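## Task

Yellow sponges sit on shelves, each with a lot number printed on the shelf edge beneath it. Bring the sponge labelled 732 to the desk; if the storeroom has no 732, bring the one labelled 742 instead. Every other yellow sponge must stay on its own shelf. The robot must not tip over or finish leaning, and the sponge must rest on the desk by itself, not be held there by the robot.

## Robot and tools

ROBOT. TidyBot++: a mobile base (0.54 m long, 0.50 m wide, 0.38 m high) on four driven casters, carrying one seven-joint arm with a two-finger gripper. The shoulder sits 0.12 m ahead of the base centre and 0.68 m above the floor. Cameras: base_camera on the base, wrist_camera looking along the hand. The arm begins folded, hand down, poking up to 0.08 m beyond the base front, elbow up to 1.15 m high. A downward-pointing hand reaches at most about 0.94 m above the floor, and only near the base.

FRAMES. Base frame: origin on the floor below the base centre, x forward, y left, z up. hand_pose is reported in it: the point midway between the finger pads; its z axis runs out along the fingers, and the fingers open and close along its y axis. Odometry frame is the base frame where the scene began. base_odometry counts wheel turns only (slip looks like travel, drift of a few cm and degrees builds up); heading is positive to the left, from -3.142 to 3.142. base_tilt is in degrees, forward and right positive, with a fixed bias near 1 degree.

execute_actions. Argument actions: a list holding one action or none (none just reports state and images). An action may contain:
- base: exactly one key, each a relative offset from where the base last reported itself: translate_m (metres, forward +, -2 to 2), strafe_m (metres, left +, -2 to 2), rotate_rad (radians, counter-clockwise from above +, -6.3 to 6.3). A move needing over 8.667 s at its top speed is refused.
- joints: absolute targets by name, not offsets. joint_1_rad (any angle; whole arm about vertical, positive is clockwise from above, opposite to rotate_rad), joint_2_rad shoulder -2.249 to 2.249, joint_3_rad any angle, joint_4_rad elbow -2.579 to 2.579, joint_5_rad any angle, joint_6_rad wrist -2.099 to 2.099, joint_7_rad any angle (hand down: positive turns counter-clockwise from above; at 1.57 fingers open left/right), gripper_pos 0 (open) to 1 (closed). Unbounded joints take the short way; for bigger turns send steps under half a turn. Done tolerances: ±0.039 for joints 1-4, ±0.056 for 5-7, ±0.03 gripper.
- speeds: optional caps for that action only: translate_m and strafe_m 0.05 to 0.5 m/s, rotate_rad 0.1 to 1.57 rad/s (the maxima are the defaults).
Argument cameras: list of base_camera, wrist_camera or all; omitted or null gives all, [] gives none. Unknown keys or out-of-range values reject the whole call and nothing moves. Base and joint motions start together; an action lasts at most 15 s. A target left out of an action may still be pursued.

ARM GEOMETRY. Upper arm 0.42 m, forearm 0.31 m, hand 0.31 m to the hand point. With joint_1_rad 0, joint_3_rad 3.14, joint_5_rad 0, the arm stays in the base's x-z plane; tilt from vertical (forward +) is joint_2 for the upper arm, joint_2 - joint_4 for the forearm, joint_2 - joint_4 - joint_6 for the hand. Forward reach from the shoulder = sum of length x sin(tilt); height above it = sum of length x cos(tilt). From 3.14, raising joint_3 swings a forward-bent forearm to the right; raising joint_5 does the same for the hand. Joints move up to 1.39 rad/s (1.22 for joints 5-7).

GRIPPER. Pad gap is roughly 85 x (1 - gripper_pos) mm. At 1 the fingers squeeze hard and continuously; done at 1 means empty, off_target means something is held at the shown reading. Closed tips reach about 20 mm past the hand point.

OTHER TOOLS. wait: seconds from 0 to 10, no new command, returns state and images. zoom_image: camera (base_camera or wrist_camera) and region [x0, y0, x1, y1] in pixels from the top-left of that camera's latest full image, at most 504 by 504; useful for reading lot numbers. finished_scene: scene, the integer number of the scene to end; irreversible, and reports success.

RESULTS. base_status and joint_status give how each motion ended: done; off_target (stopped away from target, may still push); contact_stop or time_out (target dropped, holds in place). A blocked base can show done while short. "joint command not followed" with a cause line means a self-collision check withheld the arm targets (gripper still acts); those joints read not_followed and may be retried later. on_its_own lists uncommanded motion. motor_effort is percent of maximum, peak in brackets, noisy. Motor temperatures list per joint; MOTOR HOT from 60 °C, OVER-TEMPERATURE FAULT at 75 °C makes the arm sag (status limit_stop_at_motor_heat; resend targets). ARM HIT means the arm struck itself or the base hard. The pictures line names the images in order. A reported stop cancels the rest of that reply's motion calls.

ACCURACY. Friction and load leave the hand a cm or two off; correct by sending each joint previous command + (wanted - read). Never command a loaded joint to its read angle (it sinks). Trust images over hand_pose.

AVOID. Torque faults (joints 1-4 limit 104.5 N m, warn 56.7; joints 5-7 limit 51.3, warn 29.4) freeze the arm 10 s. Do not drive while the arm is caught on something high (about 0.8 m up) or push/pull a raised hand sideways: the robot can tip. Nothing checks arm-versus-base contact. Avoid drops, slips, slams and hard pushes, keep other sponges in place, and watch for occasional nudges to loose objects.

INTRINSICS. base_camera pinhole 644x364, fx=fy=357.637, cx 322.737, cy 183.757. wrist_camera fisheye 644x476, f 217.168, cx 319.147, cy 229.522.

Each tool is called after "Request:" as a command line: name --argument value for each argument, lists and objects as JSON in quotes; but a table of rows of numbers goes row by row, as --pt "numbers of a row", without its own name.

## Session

Request:
execute_actions --actions '[]'

Scene clock: 0.00 s.
Motor temperatures (°C, as the motors report them): [30 33 28 30 38 37 41]
base_odometry: x=+0.000 y=+0.000 heading=+0.000 (m, m, rad; odometry frame)
base_tilt: forward=+0.0 right=+0.2 (deg)
base_status: not commanded
joint_positions: joint_1_rad=-0.019 joint_2_rad=-0.293 joint_3_rad=+3.121 joint_4_rad=-2.500 joint_5_rad=+0.010 joint_6_rad=-0.917 joint_7_rad=+1.521 gripper_pos=+0.000
joint_status: not commanded
motor_effort: joint_1_rad=+0 joint_2_rad=-3 joint_3_rad=-1 joint_4_rad=+12 joint_5_rad=+0 joint_6_rad=+1 joint_7_rad=+0 (%)
hand_pose: x=+0.2553 y=+0.0036 z=+0.5864 quat_wxyz=(+0.007, +1.000, -0.002, +0.009) (m; base frame)
pictures: base_camera, wrist_camera
Images, in order (width x height): base_camera 644x364, wrist_camera 644x476.

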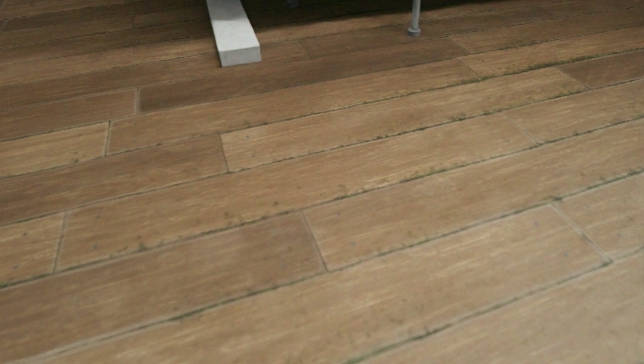

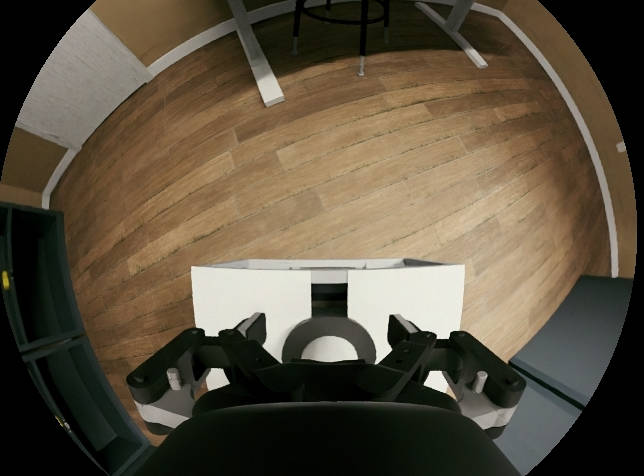

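Request:
execute_actions --actions '[{"base":{"rotate_rad":1.97},"joints":{"joint_6_rad":0.35,"joint_7_rad":1.6}}]'

Scene clock: 2.60 s.
Motor temperatures (°C, as the motors report them): [30 33 28 30 38 37 41]
base_odometry: x=+0.000 y=+0.000 heading=+1.969 (m, m, rad; odometry frame)
base_tilt: forward=+0.0 right=+0.2 (deg)
base_status: done
joint_positions: joint_1_rad=-0.019 joint_2_rad=-0.293 joint_3_rad=+3.121 joint_4_rad=-2.500 joint_5_rad=+0.010 joint_6_rad=+0.353 joint_7_rad=+1.561 gripper_pos=+0.000
joint_status: all done
motor_effort: joint_1_rad=+0(1) joint_2_rad=-8(9) joint_3_rad=+0(1) joint_4_rad=+17(17) joint_5_rad=+0(0) joint_6_rad=+8(8) joint_7_rad=-1(1) (%)
hand_pose: x=+0.5486 y=+0.0198 z=+0.8106 quat_wxyz=(-0.011, +0.800, +0.018, +0.600) (m; base frame)
pictures: base_camera, wrist_camera
Images, in order (width x height): base_camera 644x364, wrist_camera 644x476.

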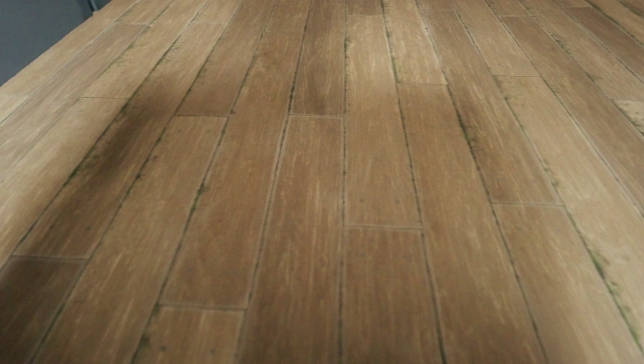

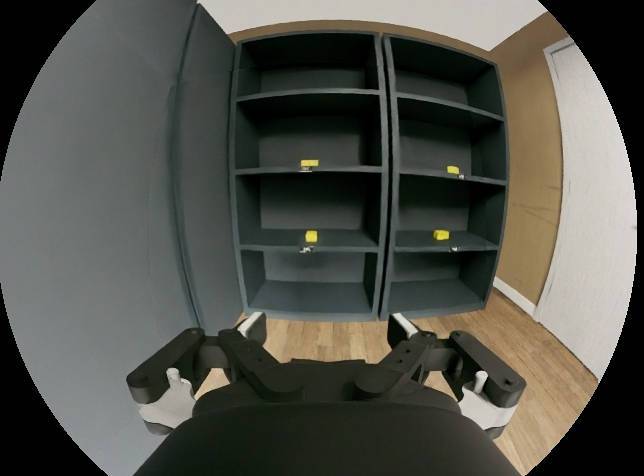

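Request:
execute_actions --actions '[{"joints":{"joint_1_rad":0.32,"joint_2_rad":1.1,"joint_4_rad":-0.8,"joint_6_rad":0.15}}]' --cameras '["wrist_camera"]'

Request:
zoom_image --camera "wrist_camera" --region '[80, 80, 320, 320]'

Request:
zoom_image --camera "wrist_camera" --region '[300, 80, 540, 320]'

Scene clock: 5.60 s.
Motor temperatures (°C, as the motors report them): [30 33 28 30 38 37 41]
base_odometry: x=+0.000 y=+0.000 heading=+1.969 (m, m, rad; odometry frame)
base_tilt: forward=+0.1 right=+0.2 (deg)
base_status: not commanded
joint_positions: joint_1_rad=+0.298 joint_2_rad=+1.093 joint_3_rad=+3.121 joint_4_rad=-0.824 joint_5_rad=+0.010 joint_6_rad=+0.170 joint_7_rad=+1.561 gripper_pos=+0.000
joint_status: all done
motor_effort: joint_1_rad=+1(2) joint_2_rad=-55(56) joint_3_rad=-2(1) joint_4_rad=+19(19) joint_5_rad=+0(0) joint_6_rad=+8(9) joint_7_rad=+0(0) (%)
hand_pose: x=+1.0547 y=-0.2767 z=+0.7149 quat_wxyz=(+0.085, +0.758, -0.116, +0.637) (m; base frame)
pictures: wrist_camera
Images, in order (width x height): wrist_camera 644x476.

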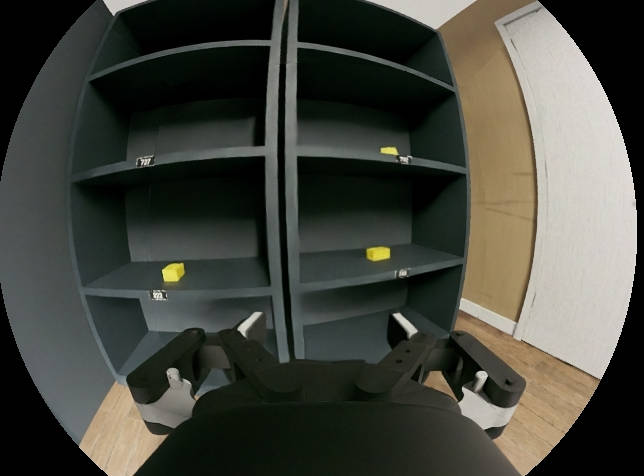

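Region (80, 80, 320, 320) of wrist_camera's 644x476 image, scaled by 2.100.

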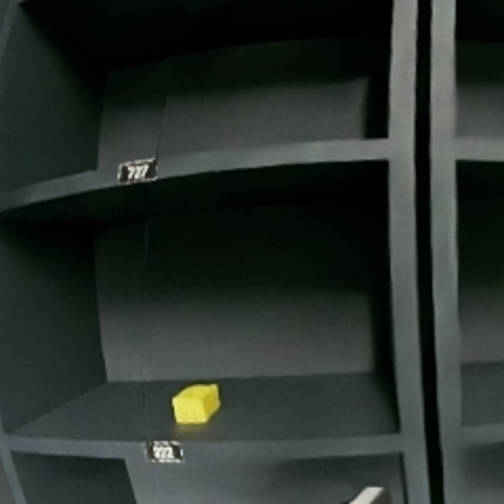

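Region (300, 80, 540, 320) of wrist_camera's 644x476 image, scaled by 2.100.

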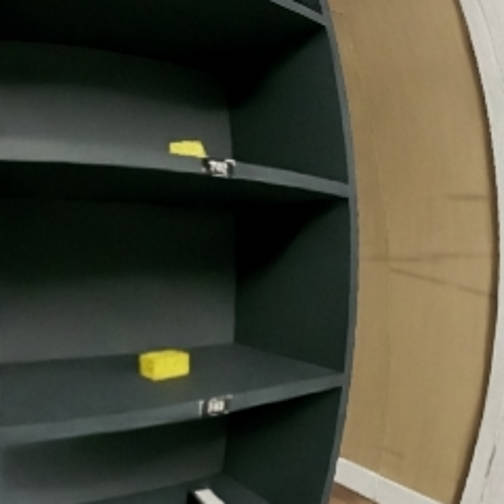

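Request:
execute_actions --actions '[{"base":{"translate_m":0.35},"joints":{"joint_1_rad":0.75}}]' --cameras '["wrist_camera"]'

Request:
zoom_image --camera "wrist_camera" --region '[100, 60, 360, 320]'

Scene clock: 7.70 s.
Motor temperatures (°C, as the motors report them): [30 33 28 31 38 37 41]
base_odometry: x=-0.136 y=+0.322 heading=+1.970 (m, m, rad; odometry frame)
base_tilt: forward=+0.1 right=+0.2 (deg)
base_status: done
joint_positions: joint_1_rad=+0.743 joint_2_rad=+1.093 joint_3_rad=+3.121 joint_4_rad=-0.821 joint_5_rad=+0.010 joint_6_rad=+0.168 joint_7_rad=+1.561 gripper_pos=+0.000
joint_status: all done
motor_effort: joint_1_rad=+0(5) joint_2_rad=-55(57) joint_3_rad=-2(4) joint_4_rad=+19(21) joint_5_rad=+1(0) joint_6_rad=+9(9) joint_7_rad=+0(1) (%)
hand_pose: x=+0.8449 y=-0.6527 z=+0.7153 quat_wxyz=(+0.223, +0.713, -0.280, +0.602) (m; base frame)
pictures: wrist_camera
Images, in order (width x height): wrist_camera 644x476.

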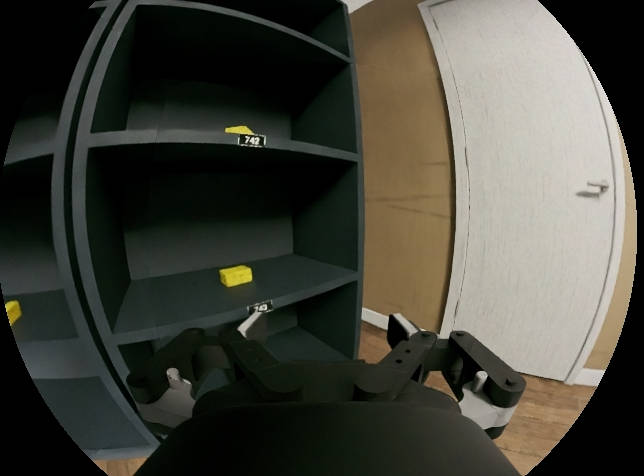

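Region (100, 60, 360, 320) of wrist_camera's 644x476 image, scaled by 1.938.

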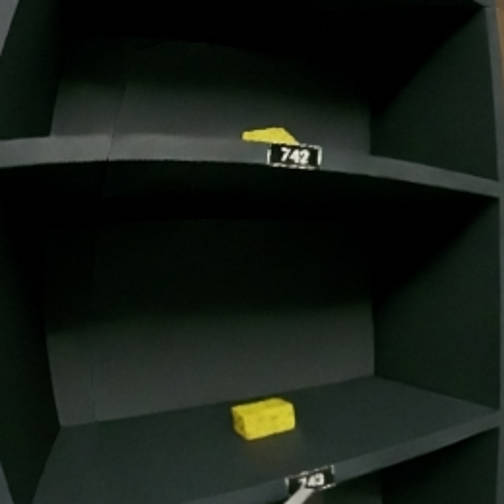

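Request:
execute_actions --actions '[{"base":{"translate_m":-0.3},"joints":{"joint_1_rad":-0.05}}]' --cameras '["wrist_camera"]'

Request:
zoom_image --camera "wrist_camera" --region '[200, 80, 460, 340]'

Scene clock: 9.83 s.
Motor temperatures (°C, as the motors report them): [30 33 28 31 38 37 41]
base_odometry: x=-0.020 y=+0.046 heading=+1.970 (m, m, rad; odometry frame)
base_tilt: forward=+0.0 right=+0.2 (deg)
base_status: done
joint_positions: joint_1_rad=-0.043 joint_2_rad=+1.095 joint_3_rad=+3.121 joint_4_rad=-0.818 joint_5_rad=+0.010 joint_6_rad=+0.167 joint_7_rad=+1.561 gripper_pos=+0.000
joint_status: all done
motor_effort: joint_1_rad=+1(7) joint_2_rad=-54(59) joint_3_rad=-1(4) joint_4_rad=+19(20) joint_5_rad=+0(0) joint_6_rad=+8(9) joint_7_rad=+1(0) (%)
hand_pose: x=+1.0941 y=+0.0528 z=+0.7145 quat_wxyz=(-0.025, +0.766, +0.015, +0.642) (m; base frame)
pictures: wrist_camera
Images, in order (width x height): wrist_camera 644x476.

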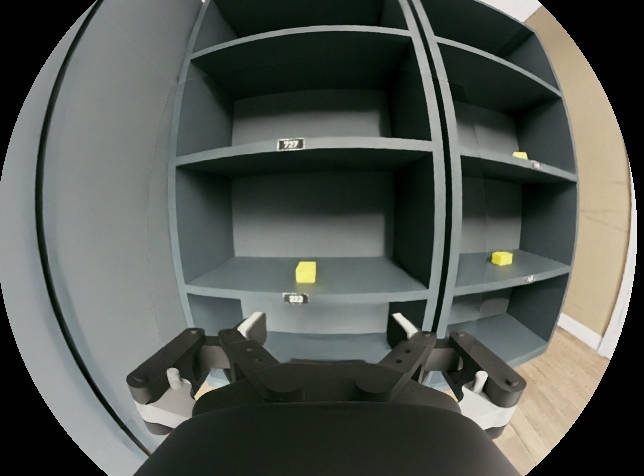

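Region (200, 80, 460, 340) of wrist_camera's 644x476 image, scaled by 1.938.

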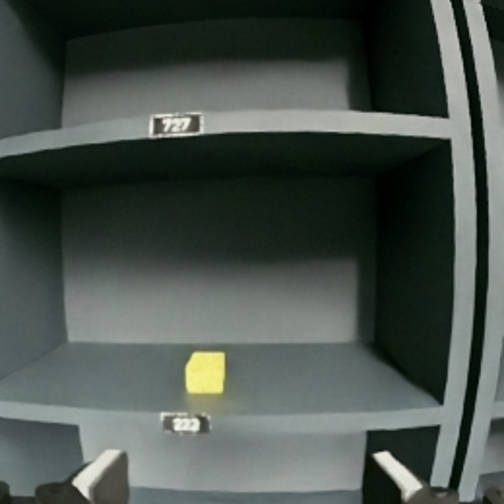

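Request:
execute_actions --actions '[{"base":{"translate_m":-1.7},"joints":{"joint_2_rad":-0.6,"joint_4_rad":-2.55,"joint_6_rad":-0.3}}]'

Request:
execute_actions --actions '[{"base":{"translate_m":-0.5},"joints":{"joint_1_rad":-1.6}}]'

Scene clock: 14.70 s.
Motor temperatures (°C, as the motors report them): [30 33 28 31 38 37 41]
base_odometry: x=+0.641 y=-1.521 heading=+1.970 (m, m, rad; odometry frame)
base_tilt: forward=+0.0 right=+0.2 (deg)
base_status: done
joint_positions: joint_1_rad=-0.043 joint_2_rad=-0.593 joint_3_rad=+3.121 joint_4_rad=-2.532 joint_5_rad=+0.010 joint_6_rad=-0.283 joint_7_rad=+1.561 gripper_pos=+0.000
joint_status: all done
motor_effort: joint_1_rad=+0(3) joint_2_rad=+1(58) joint_3_rad=+0(3) joint_4_rad=+18(19) joint_5_rad=+0(1) joint_6_rad=+6(9) joint_7_rad=+1(1) (%)
hand_pose: x=+0.4240 y=+0.0195 z=+0.7291 quat_wxyz=(-0.007, +0.895, +0.029, +0.444) (m; base frame)
pictures: base_camera, wrist_camera
Images, in order (width x height): base_camera 644x364, wrist_camera 644x476.

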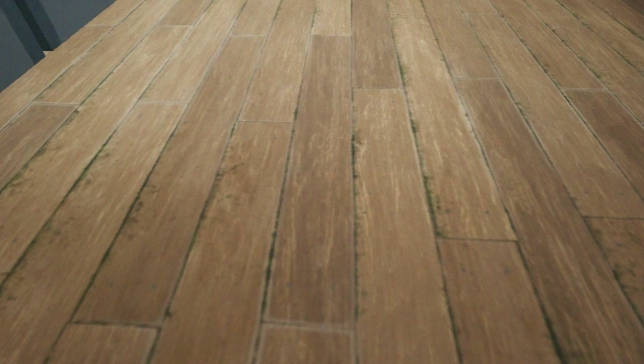

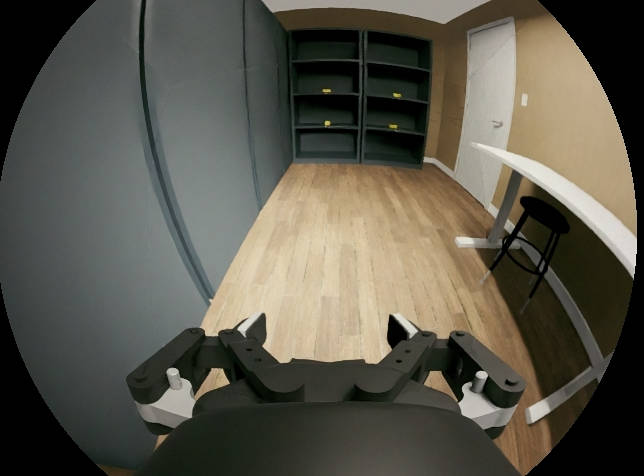

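Scene clock: 17.47 s.
Motor temperatures (°C, as the motors report them): [30 33 28 31 38 37 41]
base_odometry: x=+0.835 y=-1.982 heading=+1.970 (m, m, rad; odometry frame)
base_tilt: forward=+0.0 right=+0.2 (deg)
base_status: done
joint_positions: joint_1_rad=-1.577 joint_2_rad=-0.597 joint_3_rad=+3.121 joint_4_rad=-2.532 joint_5_rad=+0.010 joint_6_rad=-0.283 joint_7_rad=+1.561 gripper_pos=+0.000
joint_status: all done
motor_effort: joint_1_rad=+0(1) joint_2_rad=+1(4) joint_3_rad=+0(1) joint_4_rad=+18(19) joint_5_rad=+0(0) joint_6_rad=+8(7) joint_7_rad=+0(0) (%)
hand_pose: x=+0.1108 y=+0.3053 z=+0.7302 quat_wxyz=(-0.314, +0.624, +0.642, +0.316) (m; base frame)
pictures: base_camera, wrist_camera
Images, in order (width x height): base_camera 644x364, wrist_camera 644x476.

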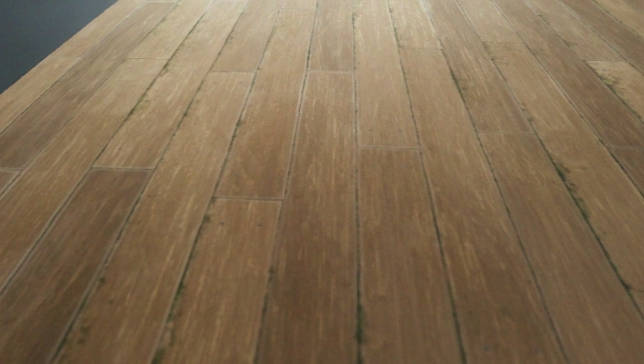

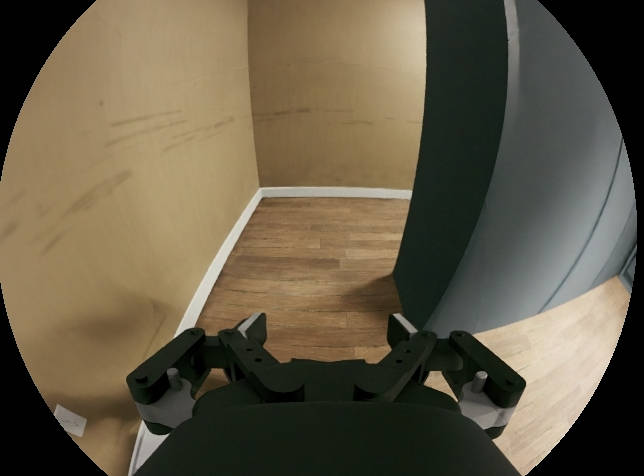

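Request:
execute_actions --actions '[{"base":{"strafe_m":1.48},"joints":{"joint_1_rad":1.65}}]'

Scene clock: 21.90 s.
Motor temperatures (°C, as the motors report them): [30 33 28 31 38 37 41]
base_odometry: x=-0.528 y=-2.557 heading=+1.970 (m, m, rad; odometry frame)
base_tilt: forward=+0.1 right=+0.1 (deg)
base_status: done
joint_positions: joint_1_rad=-4.611 joint_2_rad=-0.598 joint_3_rad=+3.121 joint_4_rad=-2.532 joint_5_rad=+0.010 joint_6_rad=-0.283 joint_7_rad=+1.561 gripper_pos=+0.000
joint_status: all done
motor_effort: joint_1_rad=+1(0) joint_2_rad=+1(4) joint_3_rad=+0(0) joint_4_rad=+18(19) joint_5_rad=+0(0) joint_6_rad=+7(8) joint_7_rad=+1(1) (%)
hand_pose: x=+0.0941 y=-0.3042 z=+0.7302 quat_wxyz=(-0.333, -0.607, +0.658, -0.297) (m; base frame)
pictures: base_camera, wrist_camera
Images, in order (width x height): base_camera 644x364, wrist_camera 644x476.

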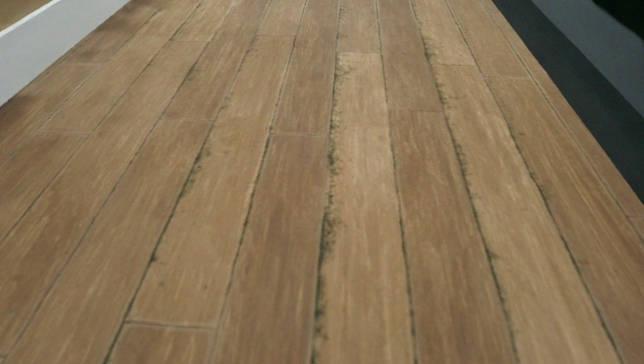

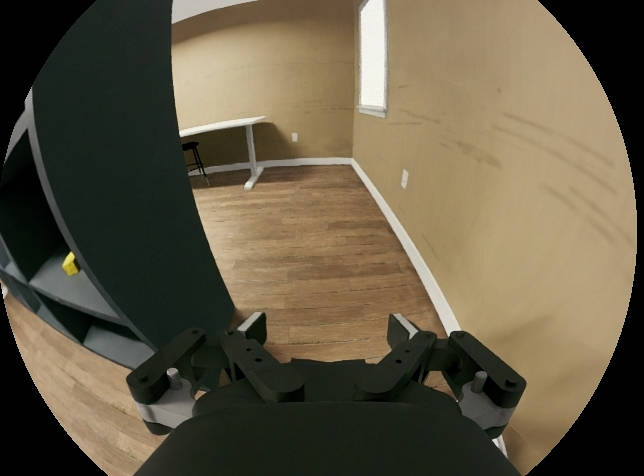

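Request:
execute_actions --actions '[{"base":{"strafe_m":0.13},"joints":{"joint_1_rad":1.5}}]' --cameras '[]'

Request:
execute_actions --actions '[{"base":{"translate_m":0.87}}]'

Scene clock: 23.33 s.
Motor temperatures (°C, as the motors report them): [30 33 28 31 38 37 41]
base_odometry: x=-0.648 y=-2.608 heading=+1.970 (m, m, rad; odometry frame)
base_tilt: forward=+0.0 right=+0.2 (deg)
base_status: done
joint_positions: joint_1_rad=-4.761 joint_2_rad=-0.601 joint_3_rad=+3.121 joint_4_rad=-2.533 joint_5_rad=+0.010 joint_6_rad=-0.283 joint_7_rad=+1.561 gripper_pos=+0.000
joint_status: all done
motor_effort: joint_1_rad=+1(0) joint_2_rad=+1(3) joint_3_rad=+0(0) joint_4_rad=+18(19) joint_5_rad=+0(0) joint_6_rad=+7(8) joint_7_rad=+1(0) (%)
hand_pose: x=+0.1399 y=-0.3040 z=+0.7305 quat_wxyz=(-0.310, -0.654, +0.610, -0.322) (m; base frame)
pictures: none
No camera images: the call's "cameras" was empty. Leave "cameras" out to get every camera's image.

Scene clock: 26.40 s.
Motor temperatures (°C, as the motors report them): [30 33 28 31 38 37 41]
base_odometry: x=-0.987 y=-1.807 heading=+1.971 (m, m, rad; odometry frame)
base_tilt: forward=+0.0 right=+0.2 (deg)
base_status: done
joint_positions: joint_1_rad=-4.761 joint_2_rad=-0.601 joint_3_rad=+3.121 joint_4_rad=-2.533 joint_5_rad=+0.010 joint_6_rad=-0.283 joint_7_rad=+1.561 gripper_pos=+0.000
joint_status: not commanded
motor_effort: joint_1_rad=+0(0) joint_2_rad=+1(2) joint_3_rad=+0(1) joint_4_rad=+18(18) joint_5_rad=+0(0) joint_6_rad=+7(8) joint_7_rad=+0(0) (%)
hand_pose: x=+0.1399 y=-0.3040 z=+0.7305 quat_wxyz=(-0.310, -0.654, +0.610, -0.322) (m; base frame)
pictures: base_camera, wrist_camera
Images, in order (width x height): base_camera 644x364, wrist_camera 644x476.

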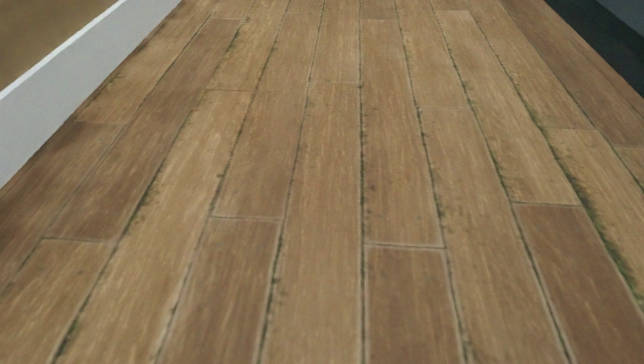

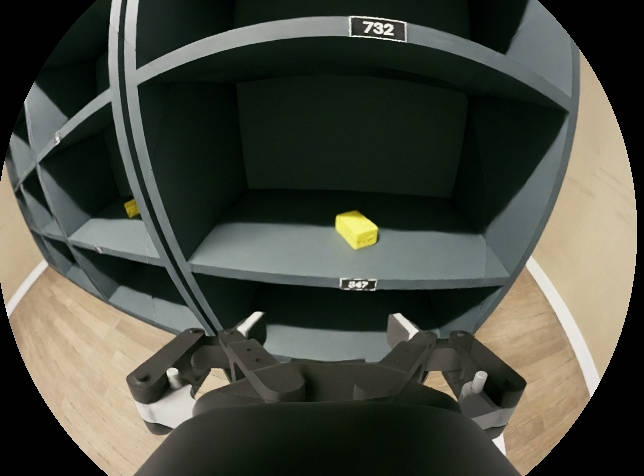

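Request:
execute_actions --actions '[{"joints":{"joint_1_rad":1.62,"joint_2_rad":-0.4,"joint_4_rad":-1.4,"joint_6_rad":-1.1}}]' --cameras '["wrist_camera"]'

Scene clock: 28.90 s.
Motor temperatures (°C, as the motors report them): [30 33 28 31 38 37 41]
base_odometry: x=-0.987 y=-1.807 heading=+1.971 (m, m, rad; odometry frame)
base_tilt: forward=+0.0 right=+0.2 (deg)
base_status: not commanded
joint_positions: joint_1_rad=-4.689 joint_2_rad=-0.418 joint_3_rad=+3.121 joint_4_rad=-1.420 joint_5_rad=+0.010 joint_6_rad=-1.080 joint_7_rad=+1.561 gripper_pos=+0.000
joint_status: all done
motor_effort: joint_1_rad=+0(1) joint_2_rad=-3(3) joint_3_rad=+0(0) joint_4_rad=+17(19) joint_5_rad=+0(0) joint_6_rad=+8(9) joint_7_rad=+0(0) (%)
hand_pose: x=+0.1191 y=-0.3656 z=+1.0831 quat_wxyz=(-0.362, -0.607, +0.613, -0.352) (m; base frame)
pictures: wrist_camera
Images, in order (width x height): wrist_camera 644x476.

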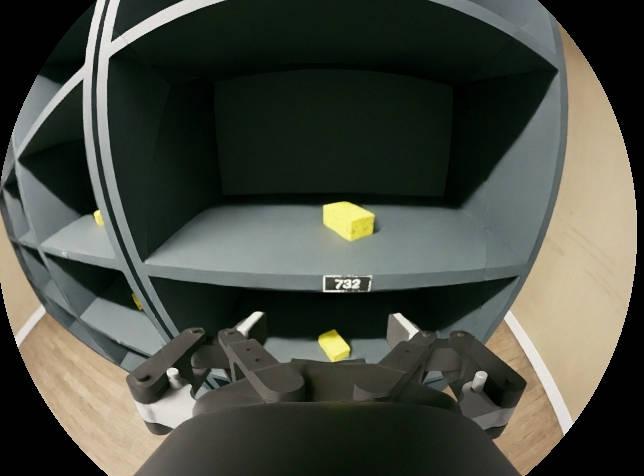

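Request:
zoom_image --camera "wrist_camera" --region '[300, 190, 400, 290]'

Region (300, 190, 400, 290) of wrist_camera's 644x476 image, scaled by 5.040.

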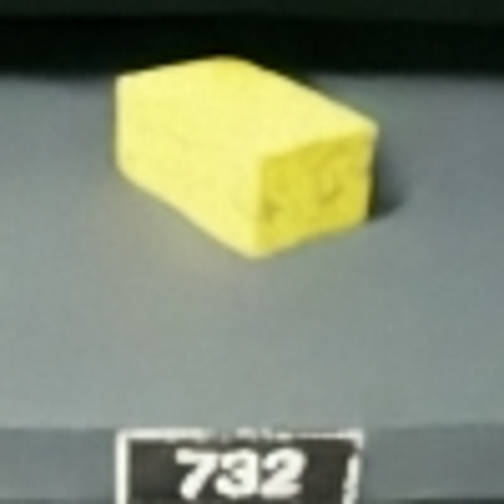

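Request:
execute_actions --actions '[{"base":{"translate_m":-0.505},"joints":{"joint_1_rad":1.0,"joint_2_rad":0.19,"joint_4_rad":-1.245,"joint_6_rad":-0.45}}]' --cameras '["wrist_camera"]'

Scene clock: 31.97 s.
Motor temperatures (°C, as the motors report them): [30 33 28 31 38 37 41]
base_odometry: x=-0.791 y=-2.272 heading=+1.970 (m, m, rad; odometry frame)
base_tilt: forward=+0.0 right=+0.2 (deg)
base_status: done
joint_positions: joint_1_rad=-5.261 joint_2_rad=+0.185 joint_3_rad=+3.122 joint_4_rad=-1.267 joint_5_rad=+0.010 joint_6_rad=-0.469 joint_7_rad=+1.561 gripper_pos=+0.000
joint_status: all done
motor_effort: joint_1_rad=+1(3) joint_2_rad=-29(32) joint_3_rad=-1(3) joint_4_rad=+20(21) joint_5_rad=+0(2) joint_6_rad=+9(9) joint_7_rad=+0(0) (%)
hand_pose: x=+0.4844 y=-0.5757 z=+1.0255 quat_wxyz=(-0.276, -0.717, +0.397, -0.502) (m; base frame)
pictures: wrist_camera
Images, in order (width x height): wrist_camera 644x476.

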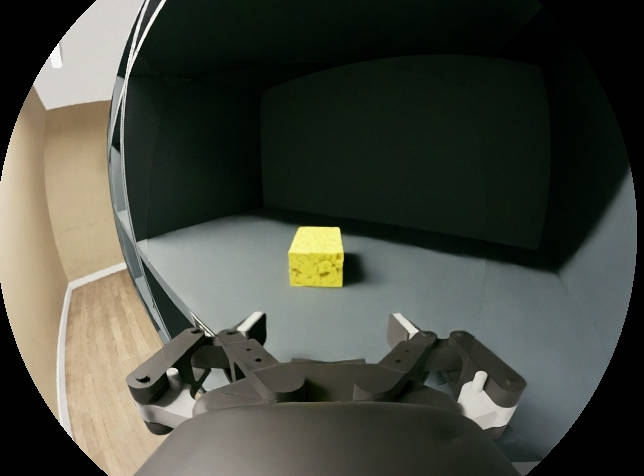

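Request:
execute_actions --actions '[{"base":{"translate_m":0.01},"joints":{"joint_4_rad":-1.078,"joint_6_rad":-0.657}}]' --cameras '[]'

Request:
execute_actions --actions '[{"joints":{"joint_4_rad":-0.69,"joint_2_rad":0.572}}]' --cameras '["wrist_camera"]'

Scene clock: 33.33 s.
Motor temperatures (°C, as the motors report them): [30 33 28 31 38 37 41]
base_odometry: x=-0.795 y=-2.263 heading=+1.970 (m, m, rad; odometry frame)
base_tilt: forward=+0.0 right=+0.2 (deg)
base_status: done
joint_positions: joint_1_rad=-5.268 joint_2_rad=+0.189 joint_3_rad=+3.122 joint_4_rad=-1.096 joint_5_rad=+0.010 joint_6_rad=-0.638 joint_7_rad=+1.561 gripper_pos=+0.000
joint_status: all done
motor_effort: joint_1_rad=+0(2) joint_2_rad=-28(32) joint_3_rad=-1(3) joint_4_rad=+19(21) joint_5_rad=+0(0) joint_6_rad=+8(10) joint_7_rad=+0(1) (%)
hand_pose: x=+0.4831 y=-0.5658 z=+1.0763 quat_wxyz=(-0.274, -0.719, +0.395, -0.503) (m; base frame)
pictures: none
No camera images: the call's "cameras" was empty. Leave "cameras" out to get every camera's image.

Scene clock: 35.20 s.
Motor temperatures (°C, as the motors report them): [30 33 28 31 38 37 41]
base_odometry: x=-0.795 y=-2.263 heading=+1.970 (m, m, rad; odometry frame)
base_tilt: forward=+0.0 right=+0.3 (deg)
base_status: not commanded
joint_positions: joint_1_rad=-5.268 joint_2_rad=+0.579 joint_3_rad=+3.122 joint_4_rad=-0.712 joint_5_rad=+0.010 joint_6_rad=-0.639 joint_7_rad=+1.561 gripper_pos=+0.000
joint_status: all done
motor_effort: joint_1_rad=+1(0) joint_2_rad=-42(46) joint_3_rad=-2(1) joint_4_rad=+19(21) joint_5_rad=+0(0) joint_6_rad=+9(9) joint_7_rad=+0(0) (%)
hand_pose: x=+0.5614 y=-0.6947 z=+1.0117 quat_wxyz=(-0.271, -0.719, +0.398, -0.501) (m; base frame)
pictures: wrist_camera
Images, in order (width x height): wrist_camera 644x476.

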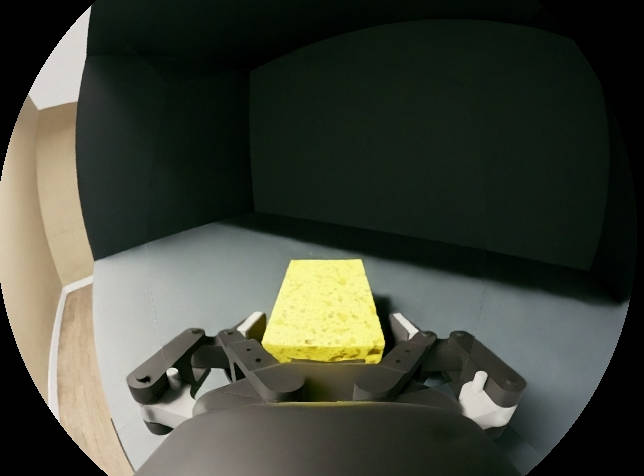

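Request:
execute_actions --actions '[{"joints":{"gripper_pos":1}}]' --cameras '["wrist_camera"]'

Request:
execute_actions --actions '[{"joints":{"joint_4_rad":-1.7,"joint_2_rad":-0.45}}]'

Scene clock: 36.33 s.
Motor temperatures (°C, as the motors report them): [30 33 28 31 38 37 41]
base_odometry: x=-0.795 y=-2.263 heading=+1.970 (m, m, rad; odometry frame)
base_tilt: forward=+0.1 right=+0.2 (deg)
base_status: not commanded
joint_positions: joint_1_rad=-5.268 joint_2_rad=+0.579 joint_3_rad=+3.122 joint_4_rad=-0.711 joint_5_rad=+0.010 joint_6_rad=-0.639 joint_7_rad=+1.561 gripper_pos=+0.360
joint_status: gripper_pos off_target (ended at +0.360, target +1.000)
motor_effort: joint_1_rad=+0(1) joint_2_rad=-42(43) joint_3_rad=-1(1) joint_4_rad=+20(20) joint_5_rad=+0(0) joint_6_rad=+9(9) joint_7_rad=+0(1) (%)
hand_pose: x=+0.5614 y=-0.6946 z=+1.0126 quat_wxyz=(-0.271, -0.719, +0.398, -0.502) (m; base frame)
pictures: wrist_camera
Images, in order (width x height): wrist_camera 644x476.

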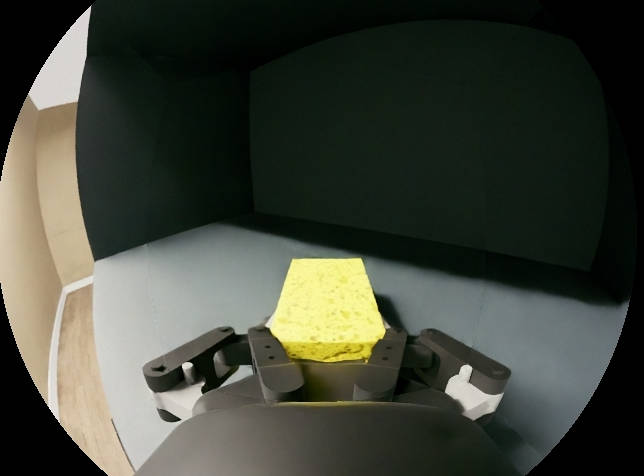

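Scene clock: 38.63 s.
Motor temperatures (°C, as the motors report them): [30 33 28 31 38 37 41]
base_odometry: x=-0.795 y=-2.263 heading=+1.970 (m, m, rad; odometry frame)
base_tilt: forward=+0.0 right=+0.2 (deg)
base_status: not commanded
joint_positions: joint_1_rad=-5.268 joint_2_rad=-0.441 joint_3_rad=+3.122 joint_4_rad=-1.680 joint_5_rad=+0.010 joint_6_rad=-0.639 joint_7_rad=+1.561 gripper_pos=+0.360
joint_status: all done
motor_effort: joint_1_rad=+0(0) joint_2_rad=-5(44) joint_3_rad=+0(1) joint_4_rad=+19(20) joint_5_rad=+0(0) joint_6_rad=+8(9) joint_7_rad=-1(1) (%)
hand_pose: x=+0.3459 y=-0.3465 z=+1.0702 quat_wxyz=(-0.287, -0.709, +0.386, -0.516) (m; base frame)
pictures: base_camera, wrist_camera
Images, in order (width x height): base_camera 644x364, wrist_camera 644x476.

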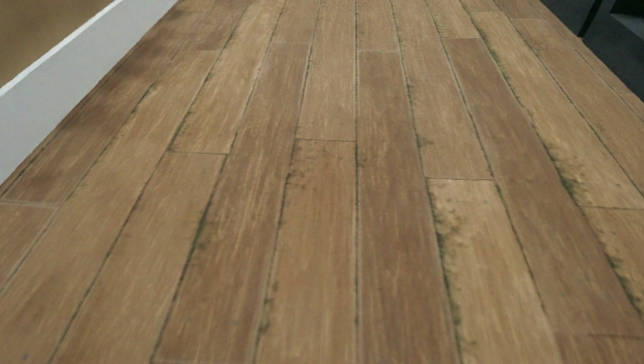

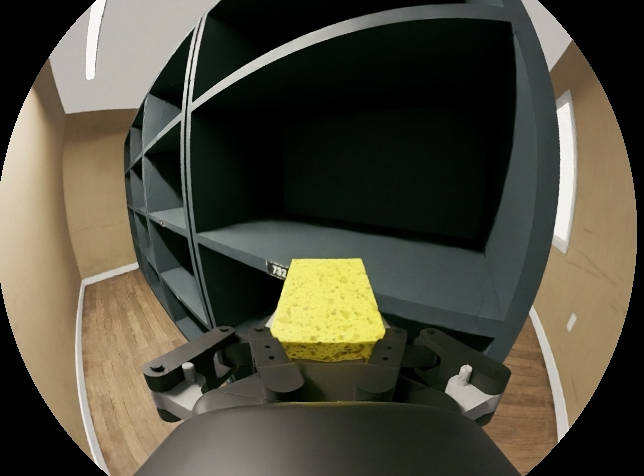

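Request:
execute_actions --actions '[{"base":{"translate_m":-0.375},"joints":{"joint_1_rad":1.6,"joint_6_rad":-1.1}}]' --cameras '[]'

Request:
execute_actions --actions '[{"base":{"strafe_m":-2.0},"joints":{"joint_2_rad":0.0,"joint_4_rad":-1.7,"joint_6_rad":-0.25}}]'

Scene clock: 40.83 s.
Motor temperatures (°C, as the motors report them): [30 33 28 31 38 37 41]
base_odometry: x=-0.649 y=-2.608 heading=+1.970 (m, m, rad; odometry frame)
base_tilt: forward=+0.0 right=+0.1 (deg)
base_status: done
joint_positions: joint_1_rad=-4.705 joint_2_rad=-0.441 joint_3_rad=+3.123 joint_4_rad=-1.680 joint_5_rad=+0.010 joint_6_rad=-1.082 joint_7_rad=+1.561 gripper_pos=+0.360
joint_status: all done
motor_effort: joint_1_rad=+0(0) joint_2_rad=-4(7) joint_3_rad=+0(2) joint_4_rad=+18(20) joint_5_rad=+0(2) joint_6_rad=+7(8) joint_7_rad=+0(0) (%)
hand_pose: x=+0.1229 y=-0.3450 z=+0.9521 quat_wxyz=(-0.285, -0.650, +0.647, -0.278) (m; base frame)
pictures: none
No camera images: the call's "cameras" was empty. Leave "cameras" out to get every camera's image.

Scene clock: 46.20 s.
Motor temperatures (°C, as the motors report them): [30 33 28 31 38 37 41]
base_odometry: x=+1.194 y=-1.831 heading=+1.970 (m, m, rad; odometry frame)
base_tilt: forward=+0.0 right=+0.2 (deg)
base_status: done
joint_positions: joint_1_rad=-4.705 joint_2_rad=+0.005 joint_3_rad=+3.123 joint_4_rad=-1.682 joint_5_rad=+0.010 joint_6_rad=-0.267 joint_7_rad=+1.561 gripper_pos=+0.360
joint_status: all done
motor_effort: joint_1_rad=+0(0) joint_2_rad=-23(26) joint_3_rad=-1(0) joint_4_rad=+20(21) joint_5_rad=+0(0) joint_6_rad=+9(9) joint_7_rad=+1(0) (%)
hand_pose: x=+0.1260 y=-0.6027 z=+0.9501 quat_wxyz=(-0.394, -0.588, +0.583, -0.397) (m; base frame)
pictures: base_camera, wrist_camera
Images, in order (width x height): base_camera 644x364, wrist_camera 644x476.

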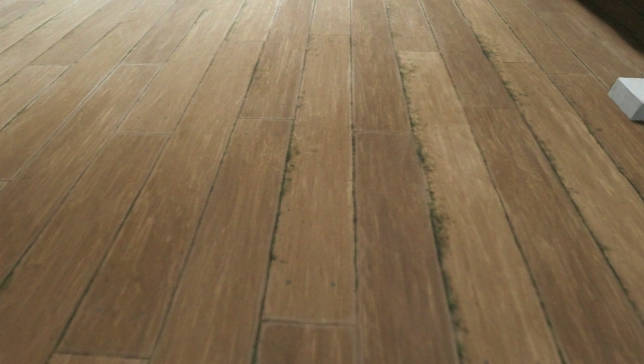

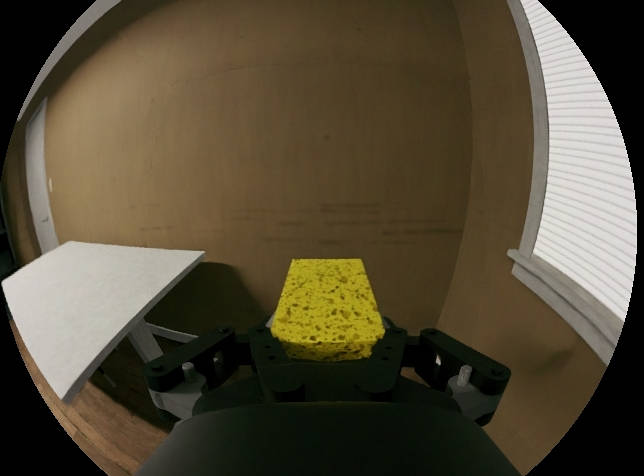

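Request:
execute_actions --actions '[{"base":{"translate_m":0.3},"joints":{"joint_1_rad":1.0,"joint_2_rad":0.6,"joint_4_rad":-1.33,"joint_6_rad":0.09}}]' --cameras '["wrist_camera"]'

Request:
execute_actions --actions '[{"joints":{"joint_2_rad":0.65}}]' --cameras '["wrist_camera"]'

Scene clock: 48.33 s.
Motor temperatures (°C, as the motors report them): [30 33 28 31 38 37 41]
base_odometry: x=+1.078 y=-1.554 heading=+1.970 (m, m, rad; odometry frame)
base_tilt: forward=+0.0 right=+0.2 (deg)
base_status: done
joint_positions: joint_1_rad=-5.281 joint_2_rad=+0.604 joint_3_rad=+3.120 joint_4_rad=-1.354 joint_5_rad=+0.010 joint_6_rad=+0.070 joint_7_rad=+1.561 gripper_pos=+0.360
joint_status: all done
motor_effort: joint_1_rad=+1(5) joint_2_rad=-42(46) joint_3_rad=-1(4) joint_4_rad=+19(20) joint_5_rad=+0(1) joint_6_rad=+8(9) joint_7_rad=+0(1) (%)
hand_pose: x=+0.5758 y=-0.6876 z=+0.8128 quat_wxyz=(-0.273, -0.712, +0.386, -0.519) (m; base frame)
pictures: wrist_camera
Images, in order (width x height): wrist_camera 644x476.

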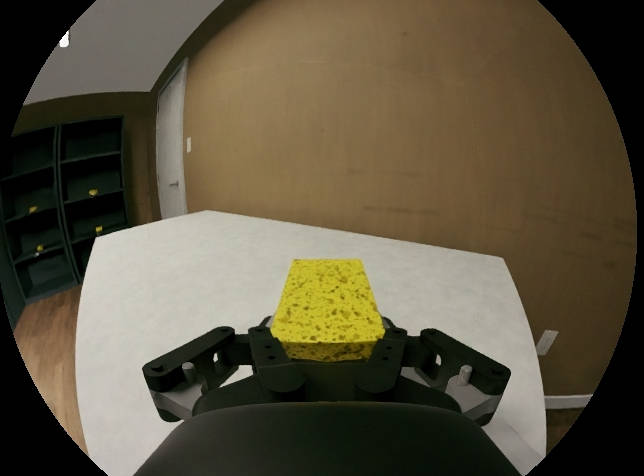

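Scene clock: 49.20 s.
Motor temperatures (°C, as the motors report them): [30 33 28 31 38 37 41]
base_odometry: x=+1.078 y=-1.554 heading=+1.970 (m, m, rad; odometry frame)
base_tilt: forward=+0.0 right=+0.2 (deg)
base_status: not commanded
joint_positions: joint_1_rad=-5.281 joint_2_rad=+0.645 joint_3_rad=+3.120 joint_4_rad=-1.350 joint_5_rad=+0.010 joint_6_rad=+0.071 joint_7_rad=+1.561 gripper_pos=+0.360
joint_status: all done
motor_effort: joint_1_rad=+1(1) joint_2_rad=-44(45) joint_3_rad=-1(2) joint_4_rad=+19(19) joint_5_rad=+0(0) joint_6_rad=+9(9) joint_7_rad=+0(1) (%)
hand_pose: x=+0.5789 y=-0.6925 z=+0.7808 quat_wxyz=(-0.265, -0.721, +0.391, -0.506) (m; base frame)
pictures: wrist_camera
Images, in order (width x height): wrist_camera 644x476.

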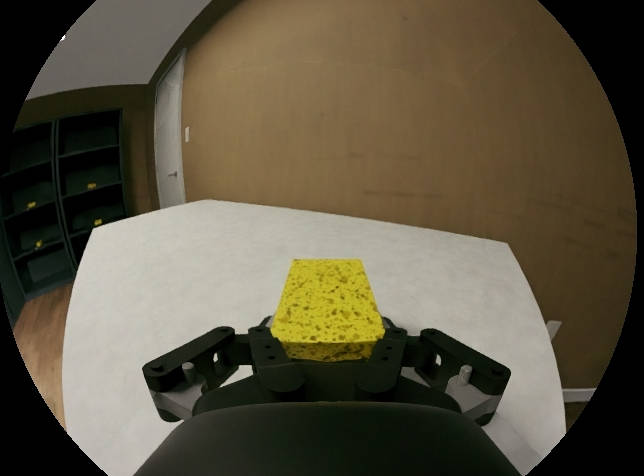

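Request:
execute_actions --actions '[{"joints":{"joint_2_rad":0.72,"joint_6_rad":0.13}}]' --cameras '["wrist_camera"]'

Scene clock: 50.10 s.
Motor temperatures (°C, as the motors report them): [30 33 28 31 38 37 41]
base_odometry: x=+1.078 y=-1.554 heading=+1.970 (m, m, rad; odometry frame)
base_tilt: forward=+0.0 right=+0.2 (deg)
base_status: not commanded
joint_positions: joint_1_rad=-5.281 joint_2_rad=+0.710 joint_3_rad=+3.120 joint_4_rad=-1.347 joint_5_rad=+0.010 joint_6_rad=+0.119 joint_7_rad=+1.561 gripper_pos=+0.360
joint_status: all done
motor_effort: joint_1_rad=+0(0) joint_2_rad=-45(46) joint_3_rad=-2(2) joint_4_rad=+18(19) joint_5_rad=+0(0) joint_6_rad=+9(8) joint_7_rad=+0(0) (%)
hand_pose: x=+0.5850 y=-0.7020 z=+0.7430 quat_wxyz=(-0.263, -0.724, +0.393, -0.502) (m; base frame)
pictures: wrist_camera
Images, in order (width x height): wrist_camera 644x476.

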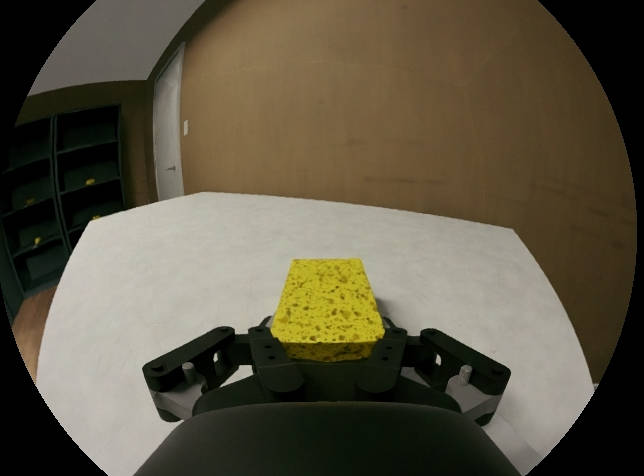

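Request:
execute_actions --actions '[{"joints":{"joint_2_rad":0.745}}]' --cameras '[]'

Scene clock: 50.73 s.
Motor temperatures (°C, as the motors report them): [30 33 28 31 38 37 41]
base_odometry: x=+1.078 y=-1.554 heading=+1.970 (m, m, rad; odometry frame)
base_tilt: forward=+0.0 right=+0.2 (deg)
base_status: not commanded
joint_positions: joint_1_rad=-5.281 joint_2_rad=+0.716 joint_3_rad=+3.120 joint_4_rad=-1.341 joint_5_rad=+0.010 joint_6_rad=+0.121 joint_7_rad=+1.561 gripper_pos=+0.360
joint_status: all done
motor_effort: joint_1_rad=+0(0) joint_2_rad=-42(45) joint_3_rad=-1(2) joint_4_rad=+16(18) joint_5_rad=+0(0) joint_6_rad=+7(8) joint_7_rad=-1(0) (%)
hand_pose: x=+0.5861 y=-0.7037 z=+0.7414 quat_wxyz=(-0.263, -0.724, +0.393, -0.502) (m; base frame)
pictures: none
No camera images: the call's "cameras" was empty. Leave "cameras" out to get every camera's image.

Request:
execute_actions --actions '[{"joints":{"joint_2_rad":0.716,"gripper_pos":0}}]' --cameras '[]'

Request:
execute_actions --actions '[{"joints":{"joint_2_rad":0.6}}]' --cameras '["wrist_camera"]'

Scene clock: 51.93 s.
Motor temperatures (°C, as the motors report them): [30 33 28 31 38 37 41]
base_odometry: x=+1.078 y=-1.554 heading=+1.970 (m, m, rad; odometry frame)
base_tilt: forward=+0.1 right=+0.2 (deg)
base_status: not commanded
joint_positions: joint_1_rad=-5.281 joint_2_rad=+0.715 joint_3_rad=+3.120 joint_4_rad=-1.341 joint_5_rad=+0.010 joint_6_rad=+0.121 joint_7_rad=+1.561 gripper_pos=+0.000
joint_status: all done
motor_effort: joint_1_rad=+0(0) joint_2_rad=-45(46) joint_3_rad=-2(2) joint_4_rad=+18(19) joint_5_rad=+0(0) joint_6_rad=+8(8) joint_7_rad=+1(0) (%)
hand_pose: x=+0.5860 y=-0.7036 z=+0.7423 quat_wxyz=(-0.263, -0.724, +0.393, -0.503) (m; base frame)
pictures: none
No camera images: the call's "cameras" was empty. Leave "cameras" out to get every camera's image.

Scene clock: 53.23 s.
Motor temperatures (°C, as the motors report them): [30 33 28 31 38 37 41]
base_odometry: x=+1.078 y=-1.554 heading=+1.970 (m, m, rad; odometry frame)
base_tilt: forward=+0.1 right=+0.2 (deg)
base_status: not commanded
joint_positions: joint_1_rad=-5.281 joint_2_rad=+0.595 joint_3_rad=+3.120 joint_4_rad=-1.340 joint_5_rad=+0.010 joint_6_rad=+0.121 joint_7_rad=+1.561 gripper_pos=+0.000
joint_status: all done
motor_effort: joint_1_rad=+1(1) joint_2_rad=-43(48) joint_3_rad=-1(2) joint_4_rad=+19(20) joint_5_rad=+0(0) joint_6_rad=+9(9) joint_7_rad=+0(0) (%)
hand_pose: x=+0.5791 y=-0.6927 z=+0.8434 quat_wxyz=(-0.287, -0.693, +0.375, -0.545) (m; base frame)
pictures: wrist_camera
Images, in order (width x height): wrist_camera 644x476.

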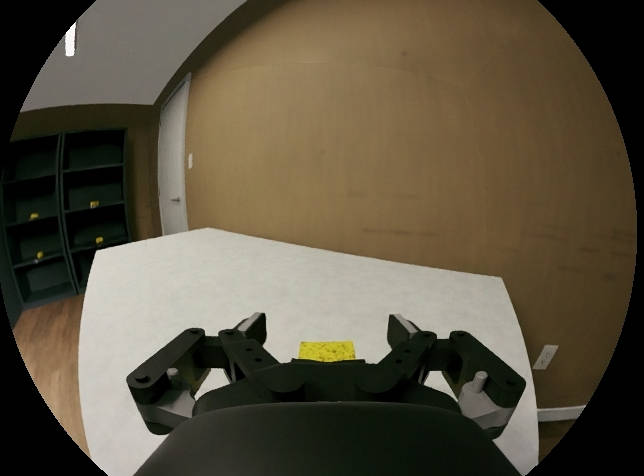

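Request:
finished_scene --scene 2

The scene is finished: the task was done.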